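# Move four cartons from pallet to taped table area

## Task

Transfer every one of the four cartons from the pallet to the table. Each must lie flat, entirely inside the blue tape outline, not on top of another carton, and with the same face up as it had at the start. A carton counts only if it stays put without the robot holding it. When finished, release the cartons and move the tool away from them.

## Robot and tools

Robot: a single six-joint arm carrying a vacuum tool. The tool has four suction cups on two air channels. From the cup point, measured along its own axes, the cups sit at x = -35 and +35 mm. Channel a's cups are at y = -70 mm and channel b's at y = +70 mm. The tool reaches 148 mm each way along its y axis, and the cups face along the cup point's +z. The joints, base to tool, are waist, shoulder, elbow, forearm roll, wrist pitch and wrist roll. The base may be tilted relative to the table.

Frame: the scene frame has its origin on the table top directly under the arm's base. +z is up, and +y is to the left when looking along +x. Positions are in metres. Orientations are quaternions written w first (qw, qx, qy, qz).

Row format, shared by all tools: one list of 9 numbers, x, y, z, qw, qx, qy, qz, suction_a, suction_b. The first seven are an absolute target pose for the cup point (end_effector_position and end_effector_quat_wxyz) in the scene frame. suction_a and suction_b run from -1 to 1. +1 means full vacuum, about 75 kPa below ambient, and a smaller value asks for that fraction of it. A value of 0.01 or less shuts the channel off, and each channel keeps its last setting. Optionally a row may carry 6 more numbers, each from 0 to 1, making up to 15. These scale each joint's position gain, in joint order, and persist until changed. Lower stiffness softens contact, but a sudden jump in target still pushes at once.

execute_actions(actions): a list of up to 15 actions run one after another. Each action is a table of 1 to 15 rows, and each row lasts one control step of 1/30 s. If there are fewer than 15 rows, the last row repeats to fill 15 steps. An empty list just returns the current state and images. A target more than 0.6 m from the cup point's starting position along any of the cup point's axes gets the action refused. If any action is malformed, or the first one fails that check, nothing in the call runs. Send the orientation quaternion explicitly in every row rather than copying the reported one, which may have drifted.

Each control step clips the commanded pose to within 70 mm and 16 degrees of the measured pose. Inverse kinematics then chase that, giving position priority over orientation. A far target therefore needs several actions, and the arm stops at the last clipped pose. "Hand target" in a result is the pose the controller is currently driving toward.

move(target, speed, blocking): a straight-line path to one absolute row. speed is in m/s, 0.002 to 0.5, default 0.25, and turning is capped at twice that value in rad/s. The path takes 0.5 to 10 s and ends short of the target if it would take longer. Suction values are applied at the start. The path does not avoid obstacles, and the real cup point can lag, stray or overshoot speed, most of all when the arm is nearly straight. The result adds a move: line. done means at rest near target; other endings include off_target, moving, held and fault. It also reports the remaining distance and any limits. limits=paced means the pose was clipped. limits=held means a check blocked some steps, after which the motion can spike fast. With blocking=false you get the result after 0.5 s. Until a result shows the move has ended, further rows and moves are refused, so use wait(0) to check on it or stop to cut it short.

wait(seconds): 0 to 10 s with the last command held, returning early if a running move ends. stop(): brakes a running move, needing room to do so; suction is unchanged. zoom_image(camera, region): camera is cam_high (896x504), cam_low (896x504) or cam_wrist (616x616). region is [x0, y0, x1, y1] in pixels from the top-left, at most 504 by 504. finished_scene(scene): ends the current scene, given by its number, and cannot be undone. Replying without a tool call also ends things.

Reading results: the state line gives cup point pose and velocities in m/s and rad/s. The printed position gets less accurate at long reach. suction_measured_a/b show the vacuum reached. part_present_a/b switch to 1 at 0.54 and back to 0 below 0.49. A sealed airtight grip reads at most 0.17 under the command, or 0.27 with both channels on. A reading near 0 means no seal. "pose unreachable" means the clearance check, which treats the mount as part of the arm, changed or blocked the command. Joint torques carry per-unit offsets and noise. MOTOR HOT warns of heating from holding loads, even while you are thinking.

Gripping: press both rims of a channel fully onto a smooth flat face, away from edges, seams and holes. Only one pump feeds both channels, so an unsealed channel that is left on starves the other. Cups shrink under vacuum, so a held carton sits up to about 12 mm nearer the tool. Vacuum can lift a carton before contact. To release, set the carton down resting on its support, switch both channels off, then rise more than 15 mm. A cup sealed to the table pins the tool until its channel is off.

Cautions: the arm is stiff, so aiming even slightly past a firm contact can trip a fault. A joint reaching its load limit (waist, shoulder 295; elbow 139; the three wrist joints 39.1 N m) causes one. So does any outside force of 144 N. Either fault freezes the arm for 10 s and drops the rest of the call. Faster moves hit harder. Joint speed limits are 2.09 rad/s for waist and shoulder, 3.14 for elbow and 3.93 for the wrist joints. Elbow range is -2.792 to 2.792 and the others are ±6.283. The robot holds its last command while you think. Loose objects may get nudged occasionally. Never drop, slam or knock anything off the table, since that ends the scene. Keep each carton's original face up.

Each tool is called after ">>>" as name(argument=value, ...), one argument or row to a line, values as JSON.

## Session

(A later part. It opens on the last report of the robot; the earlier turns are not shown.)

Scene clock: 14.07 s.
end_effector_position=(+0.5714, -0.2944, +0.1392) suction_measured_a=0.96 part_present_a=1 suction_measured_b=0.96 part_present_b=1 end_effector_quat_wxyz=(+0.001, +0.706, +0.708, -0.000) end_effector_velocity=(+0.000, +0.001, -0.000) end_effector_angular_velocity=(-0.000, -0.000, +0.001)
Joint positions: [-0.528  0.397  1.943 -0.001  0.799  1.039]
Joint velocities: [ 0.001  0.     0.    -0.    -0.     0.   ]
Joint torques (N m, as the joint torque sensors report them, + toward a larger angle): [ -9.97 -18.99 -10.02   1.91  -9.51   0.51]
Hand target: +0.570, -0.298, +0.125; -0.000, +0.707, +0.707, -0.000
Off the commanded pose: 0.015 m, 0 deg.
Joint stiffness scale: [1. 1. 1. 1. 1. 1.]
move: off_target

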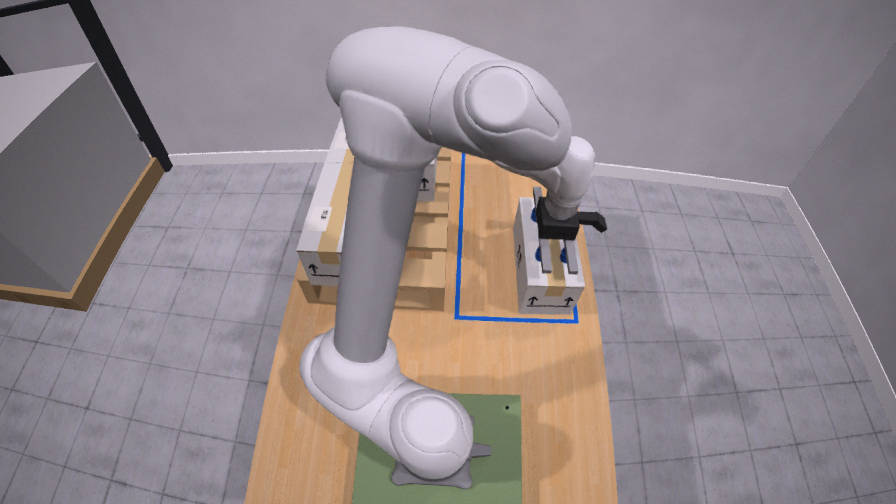

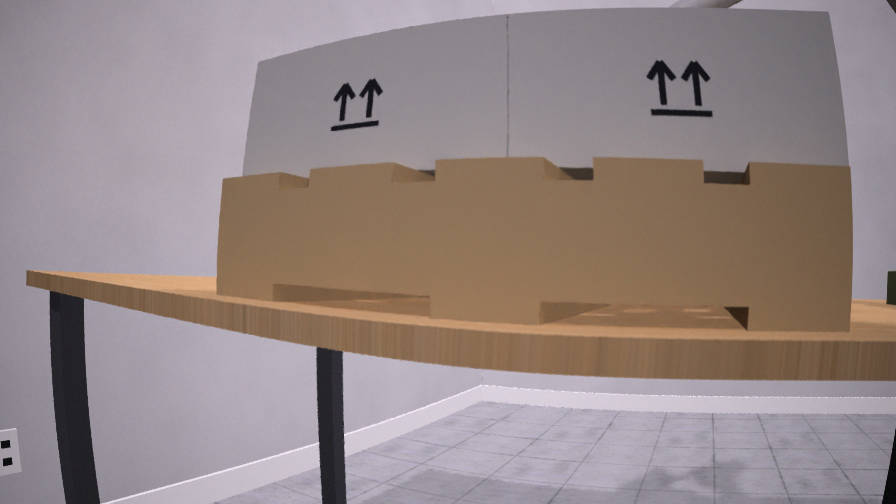

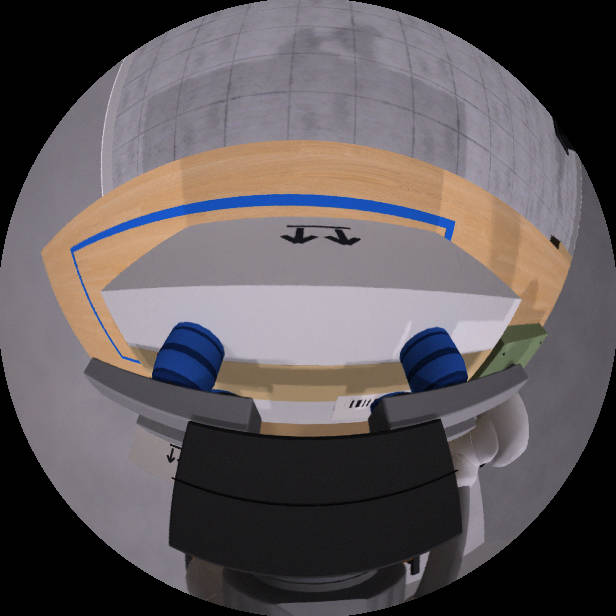

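>>> execute_actions(
  actions=[
    [[0.571,-0.295,0.143,0,0.7071,0.7071,0,0,0]],
  ],
)

>>> move(
  target=[0.6,-0.26,0.31,0,0.7071,0.7071,0,0,0],
)

>>> move(
  target=[0.87,0.12,0.305,0,0.7071,0.7071,0,0,0],
  speed=0.4,
)

>>> move(
  target=[0.87,0.12,0.262,0,0.7071,0.7071,0,1,1],
  speed=0.04,
)

Scene clock: 15.47 s.
end_effector_position=(+0.5722, -0.2948, +0.1453) suction_measured_a=0.00 part_present_a=0 suction_measured_b=0.00 part_present_b=0 end_effector_quat_wxyz=(+0.005, +0.706, +0.708, +0.001) end_effector_velocity=(-0.000, +0.000, +0.000) end_effector_angular_velocity=(-0.000, -0.000, +0.000)
Joint positions: [-0.528  0.388  1.941 -0.001  0.802  1.039]
Joint velocities: [ 0. -0.  0. -0.  0.  0.]
Joint torques (N m, as the joint torque sensors report them, + toward a larger angle): [  2.85 -56.86 -21.37   3.77  -1.03   0.01]
Hand target: +0.571, -0.295, +0.143; +0.000, +0.707, +0.707, +0.000
Off the commanded pose: 0.003 m, 1 deg.
Joint stiffness scale: [1. 1. 1. 1. 1. 1.]

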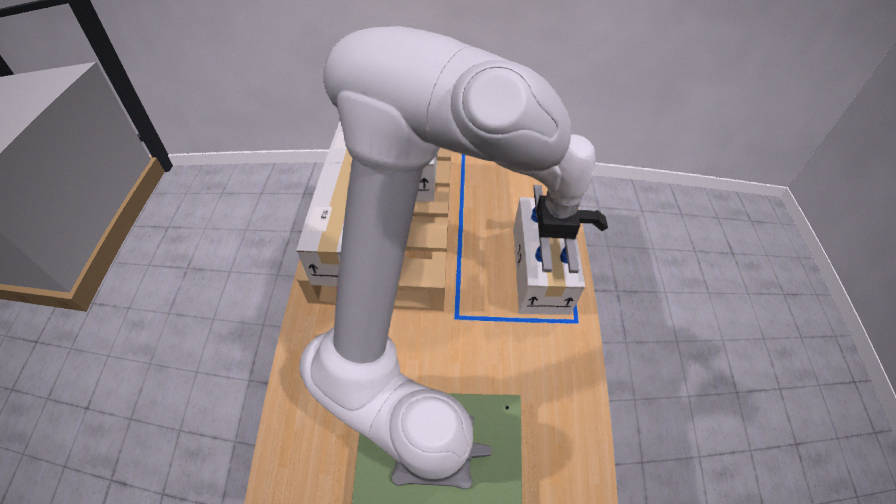

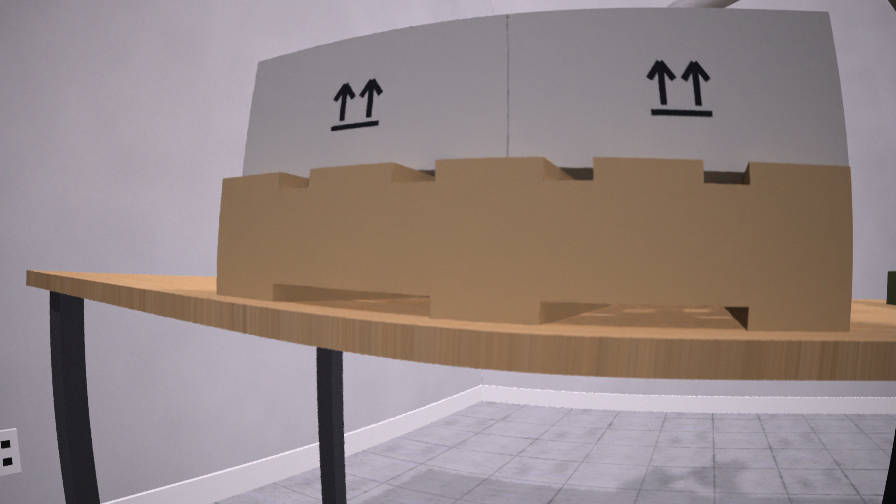

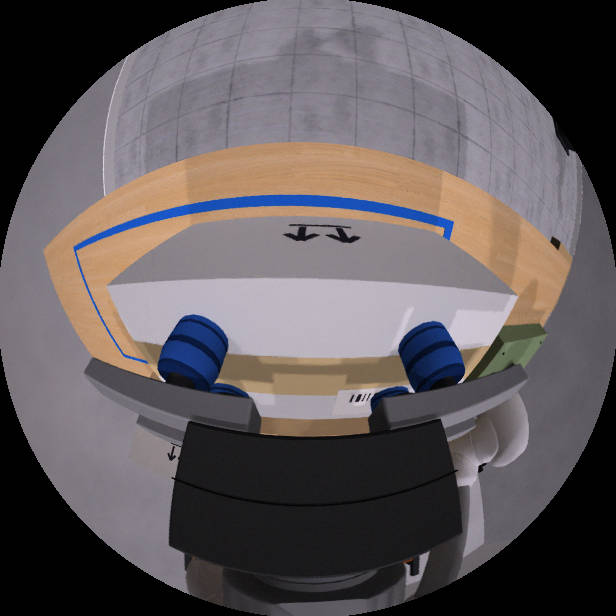

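Scene clock: 16.60 s.
end_effector_position=(+0.5975, -0.2625, +0.3057) suction_measured_a=0.00 part_present_a=0 suction_measured_b=0.00 part_present_b=0 end_effector_quat_wxyz=(+0.001, +0.707, +0.707, -0.000) end_effector_velocity=(-0.001, +0.001, -0.000) end_effector_angular_velocity=(+0.002, +0.004, -0.000)
Joint positions: [-0.465  0.248  1.789 -0.001  1.103  1.106]
Joint velocities: [0.    0.    0.    0.    0.004 0.001]
Joint torques (N m, as the joint torque sensors report them, + toward a larger angle): [  2.28 -73.11 -40.07   3.68   0.29   0.17]
Hand target: +0.600, -0.260, +0.310; +0.000, +0.707, +0.707, -0.000
Off the commanded pose: 0.006 m, 0 deg.
Joint stiffness scale: [1. 1. 1. 1. 1. 1.]
move: off_target

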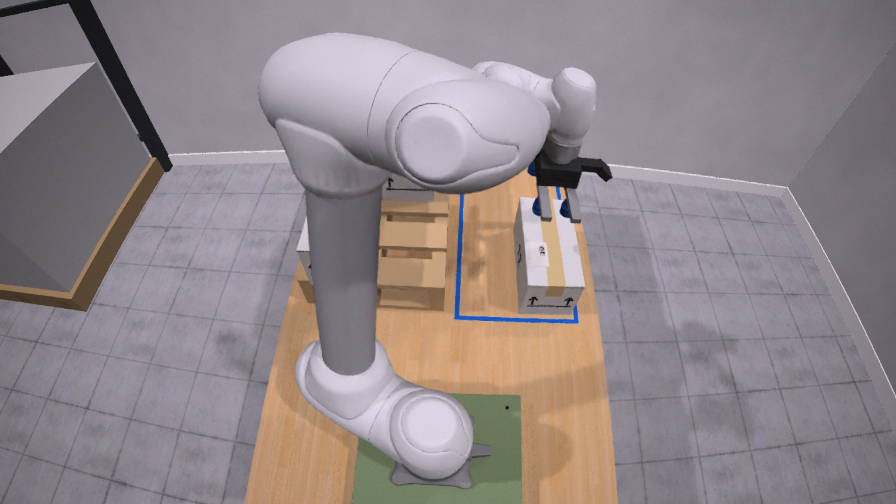

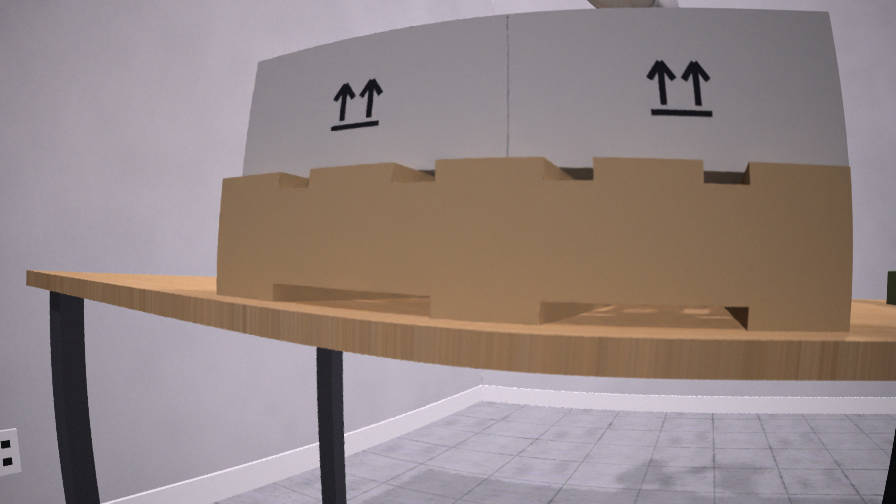

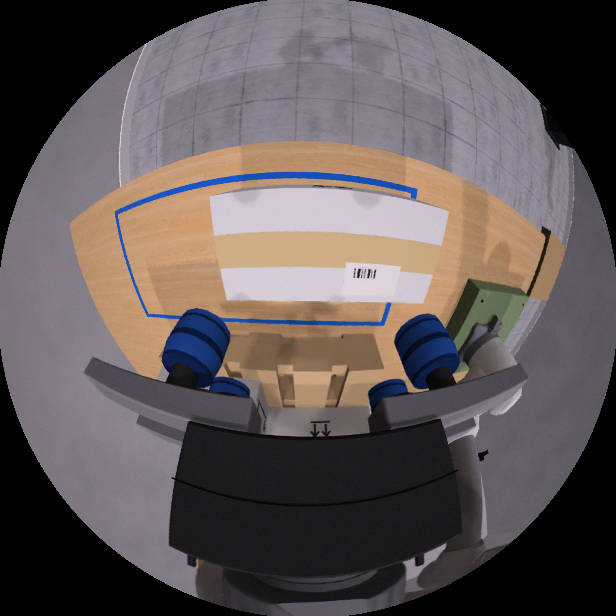

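Scene clock: 18.33 s.
end_effector_position=(+0.8691, +0.1158, +0.3021) suction_measured_a=0.00 part_present_a=0 suction_measured_b=0.00 part_present_b=0 end_effector_quat_wxyz=(+0.001, +0.707, +0.707, +0.001) end_effector_velocity=(+0.001, -0.001, +0.001) end_effector_angular_velocity=(-0.000, +0.000, -0.003)
Joint positions: [ 0.095  0.586  1.295 -0.001  1.257  1.666]
Joint velocities: [-0.002  0.    -0.003 -0.     0.003  0.002]
Joint torques (N m, as the joint torque sensors report them, + toward a larger angle): [  -0.77 -111.62  -44.44    3.89    0.02    0.79]
Hand target: +0.870, +0.120, +0.305; +0.000, +0.707, +0.707, +0.000
Off the commanded pose: 0.005 m, 0 deg.
Joint stiffness scale: [1. 1. 1. 1. 1. 1.]
move: off_target

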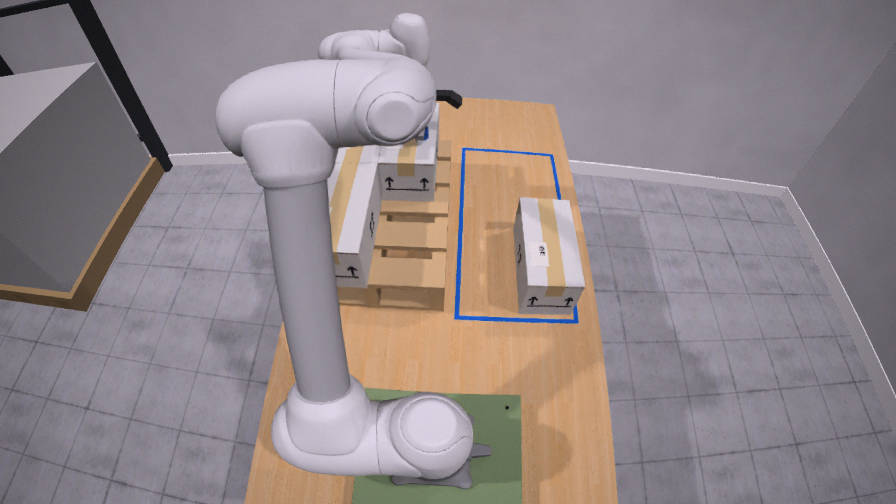

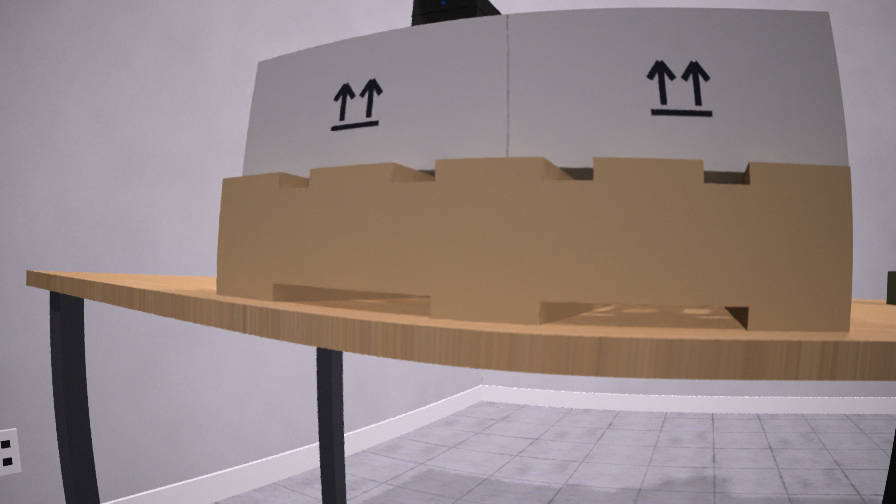

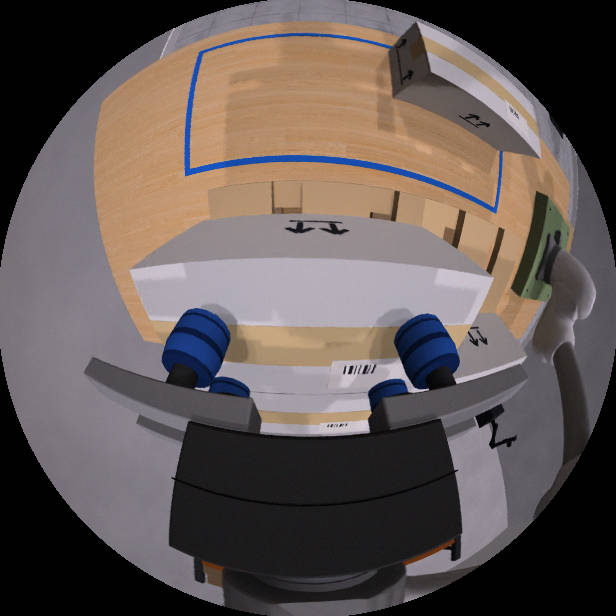

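Scene clock: 19.70 s.
end_effector_position=(+0.8713, +0.1160, +0.2651) suction_measured_a=0.68 part_present_a=1 suction_measured_b=0.68 part_present_b=1 end_effector_quat_wxyz=(-0.000, +0.707, +0.707, -0.001) end_effector_velocity=(-0.000, +0.001, -0.000) end_effector_angular_velocity=(-0.000, +0.002, +0.001)
Joint positions: [ 0.095  0.612  1.322 -0.001  1.209  1.666]
Joint velocities: [0.001 0.    0.    0.    0.001 0.   ]
Joint torques (N m, as the joint torque sensors report them, + toward a larger angle): [   2.97 -121.62  -48.97    3.1     1.7     0.28]
Hand target: +0.870, +0.120, +0.262; -0.000, +0.707, +0.707, -0.000
Off the commanded pose: 0.005 m, 0 deg.
Joint stiffness scale: [1. 1. 1. 1. 1. 1.]
move: off_target

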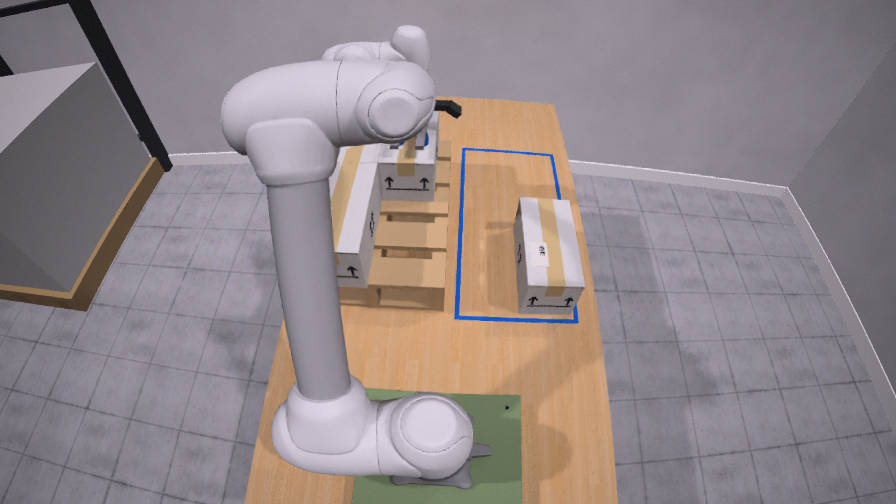

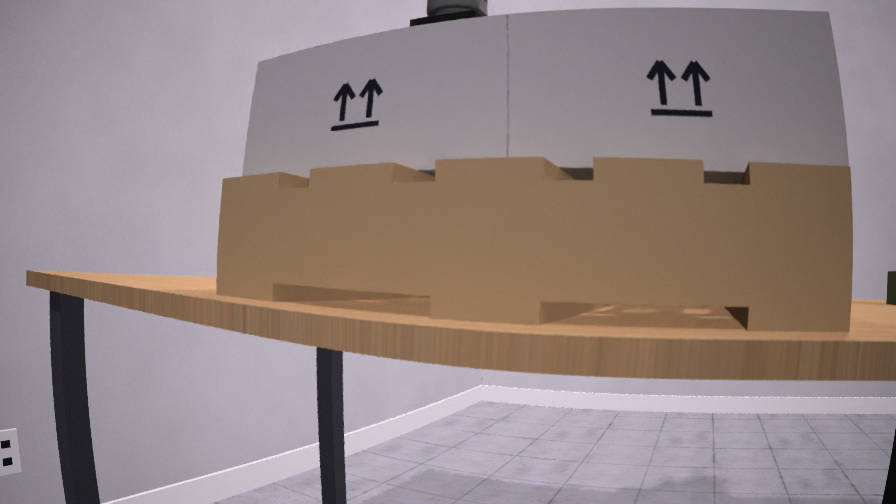

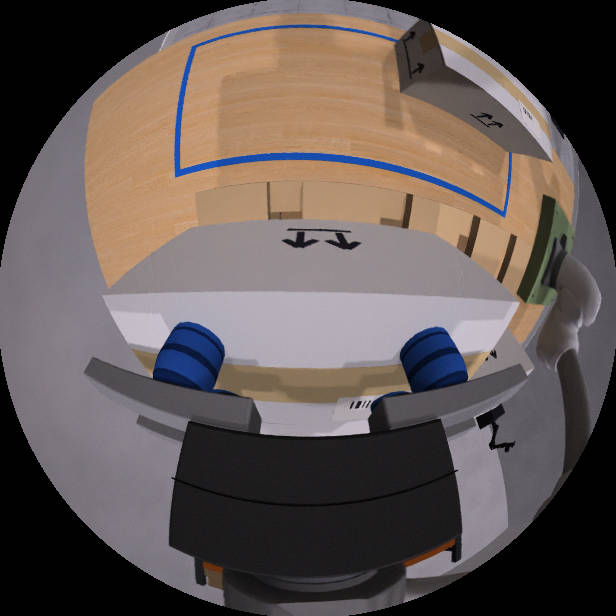

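>>> move(
  target=[0.87,0.11,0.30,0,0.7071,0.7071,0,1,1],
  speed=0.1,
)

>>> move(
  target=[0.915,-0.12,0.30,0,0.7071,0.7071,0,1,1],
)

>>> move(
  target=[0.915,-0.30,0.165,0,0.7071,0.7071,0,1,1],
  speed=0.2,
)

Scene clock: 20.80 s.
end_effector_position=(+0.8687, +0.1138, +0.2952) suction_measured_a=0.96 part_present_a=1 suction_measured_b=0.96 part_present_b=1 end_effector_quat_wxyz=(+0.001, +0.707, +0.708, -0.000) end_effector_velocity=(-0.001, -0.001, -0.000) end_effector_angular_velocity=(-0.000, +0.004, -0.001)
Joint positions: [ 0.092  0.59   1.302 -0.001  1.249  1.661]
Joint velocities: [-0.001 -0.     0.001  0.     0.004 -0.   ]
Joint torques (N m, as the joint torque sensors report them, + toward a larger angle): [   1.46 -124.4   -54.65    4.62    1.27    0.29]
Hand target: +0.870, +0.110, +0.300; +0.000, +0.707, +0.707, +0.000
Off the commanded pose: 0.006 m, 0 deg.
Joint stiffness scale: [1. 1. 1. 1. 1. 1.]
move: off_target

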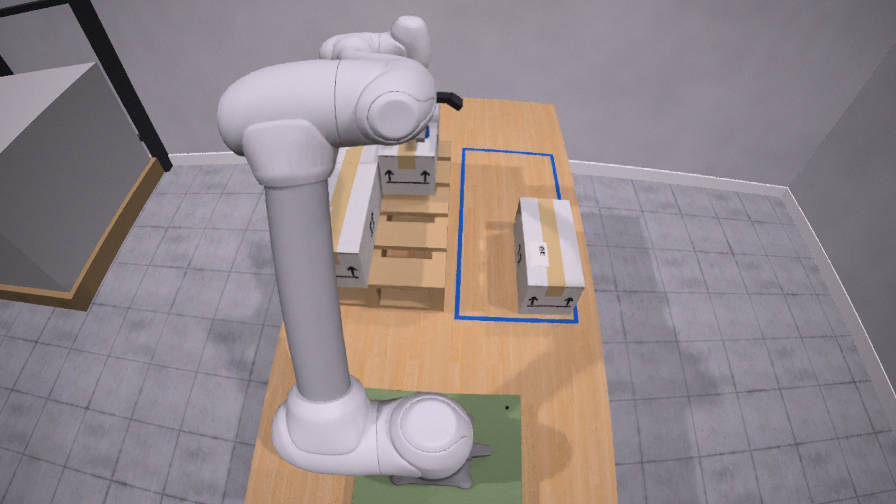

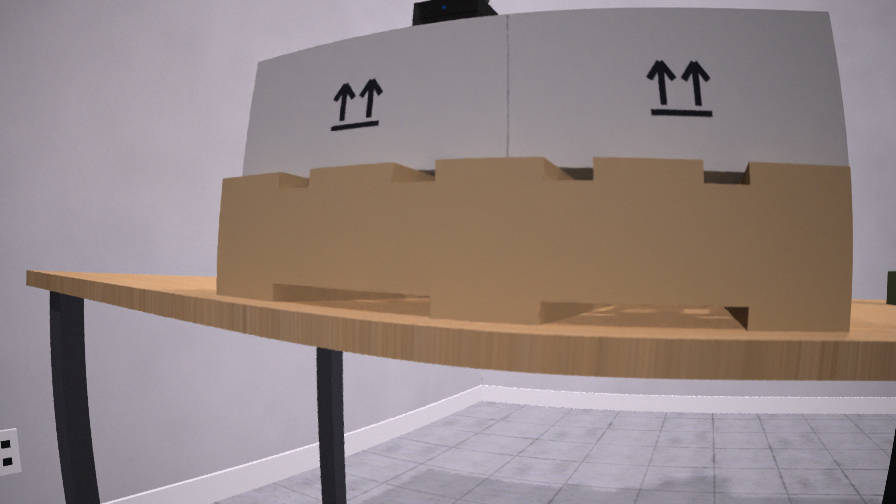

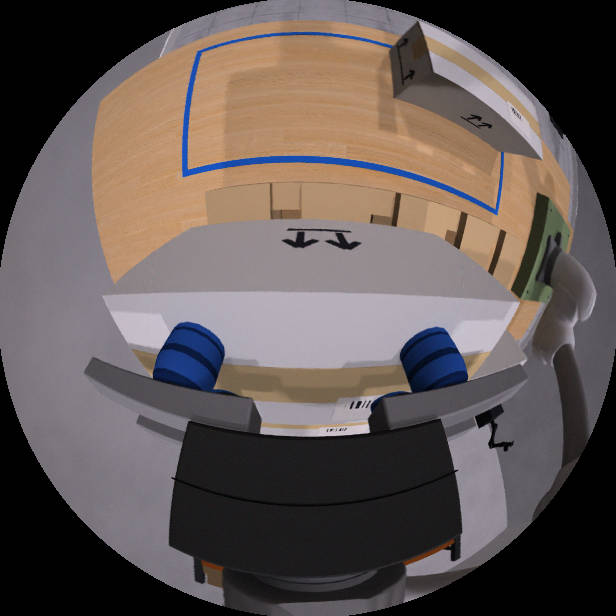

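Scene clock: 22.20 s.
end_effector_position=(+0.9148, -0.1162, +0.2972) suction_measured_a=0.96 part_present_a=1 suction_measured_b=0.96 part_present_b=1 end_effector_quat_wxyz=(+0.001, +0.707, +0.707, +0.000) end_effector_velocity=(+0.000, +0.001, +0.001) end_effector_angular_velocity=(+0.000, +0.000, +0.003)
Joint positions: [-0.162  0.663  1.175 -0.001  1.301  1.407]
Joint velocities: [ 0.001 -0.    -0.002 -0.     0.003 -0.002]
Joint torques (N m, as the joint torque sensors report them, + toward a larger angle): [   2.85 -134.84  -56.18    4.31    1.51    0.34]
Hand target: +0.915, -0.120, +0.300; -0.000, +0.707, +0.707, -0.000
Off the commanded pose: 0.005 m, 0 deg.
Joint stiffness scale: [1. 1. 1. 1. 1. 1.]
move: off_target

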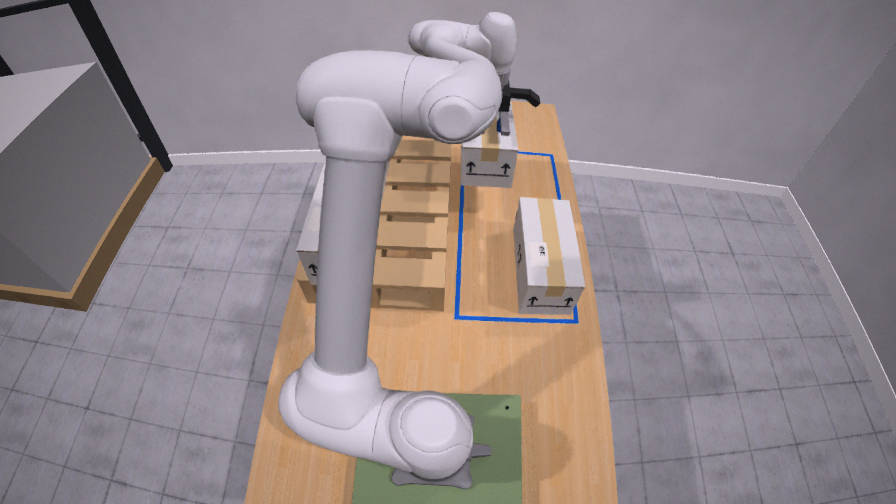

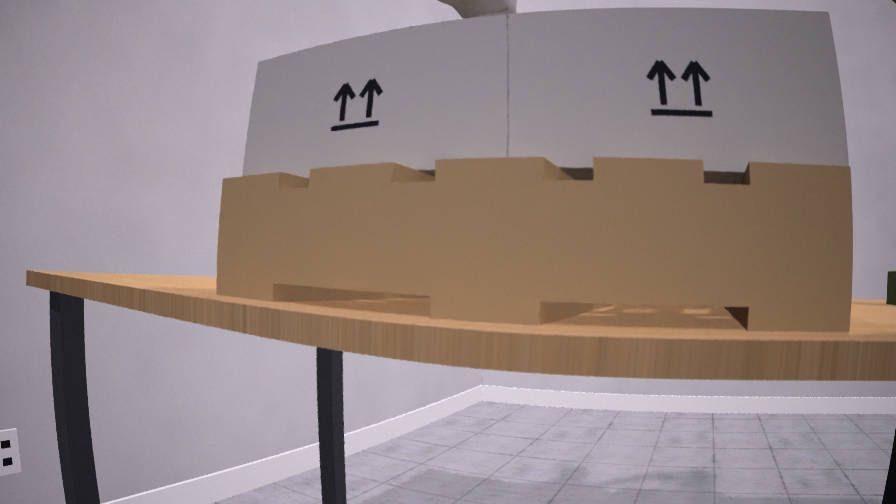

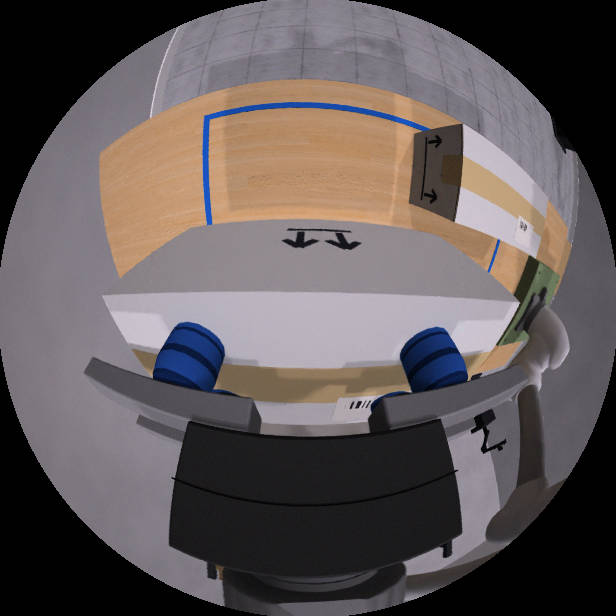

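Scene clock: 23.77 s.
end_effector_position=(+0.9107, -0.2942, +0.1620) suction_measured_a=0.96 part_present_a=1 suction_measured_b=0.96 part_present_b=1 end_effector_quat_wxyz=(-0.007, +0.707, +0.708, -0.004) end_effector_velocity=(+0.001, -0.000, +0.002) end_effector_angular_velocity=(-0.001, -0.003, +0.001)
Joint positions: [-0.347  0.807  1.174 -0.001  1.176  1.222]
Joint velocities: [ 0.     0.    -0.003  0.     0.    -0.001]
Joint torques (N m, as the joint torque sensors report them, + toward a larger angle): [   1.51 -143.02  -52.35    3.78    0.95   -0.16]
Hand target: +0.915, -0.300, +0.165; -0.000, +0.707, +0.707, -0.000
Off the commanded pose: 0.008 m, 1 deg.
Joint stiffness scale: [1. 1. 1. 1. 1. 1.]
move: off_target

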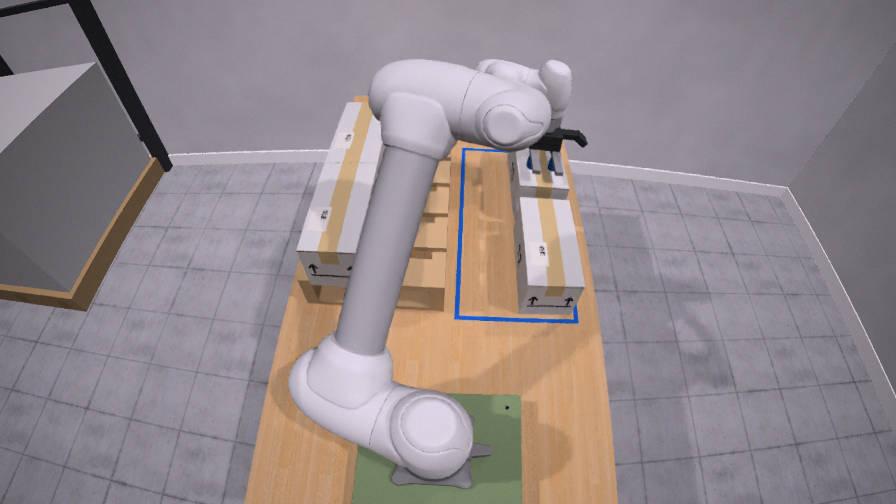

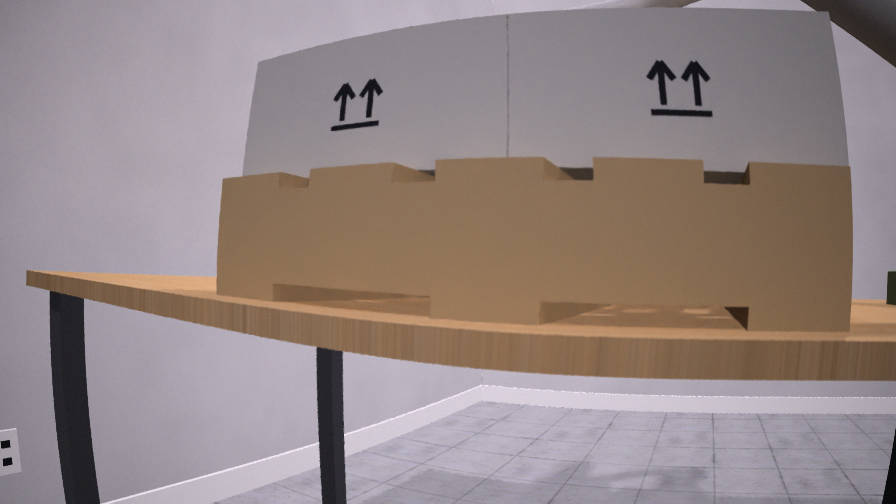

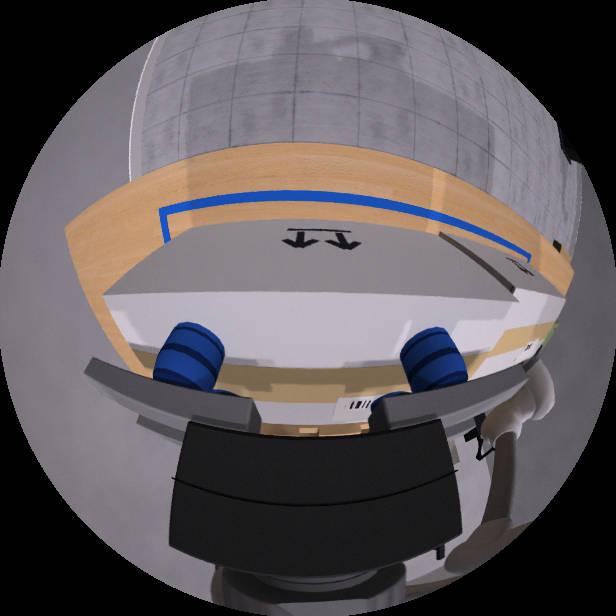

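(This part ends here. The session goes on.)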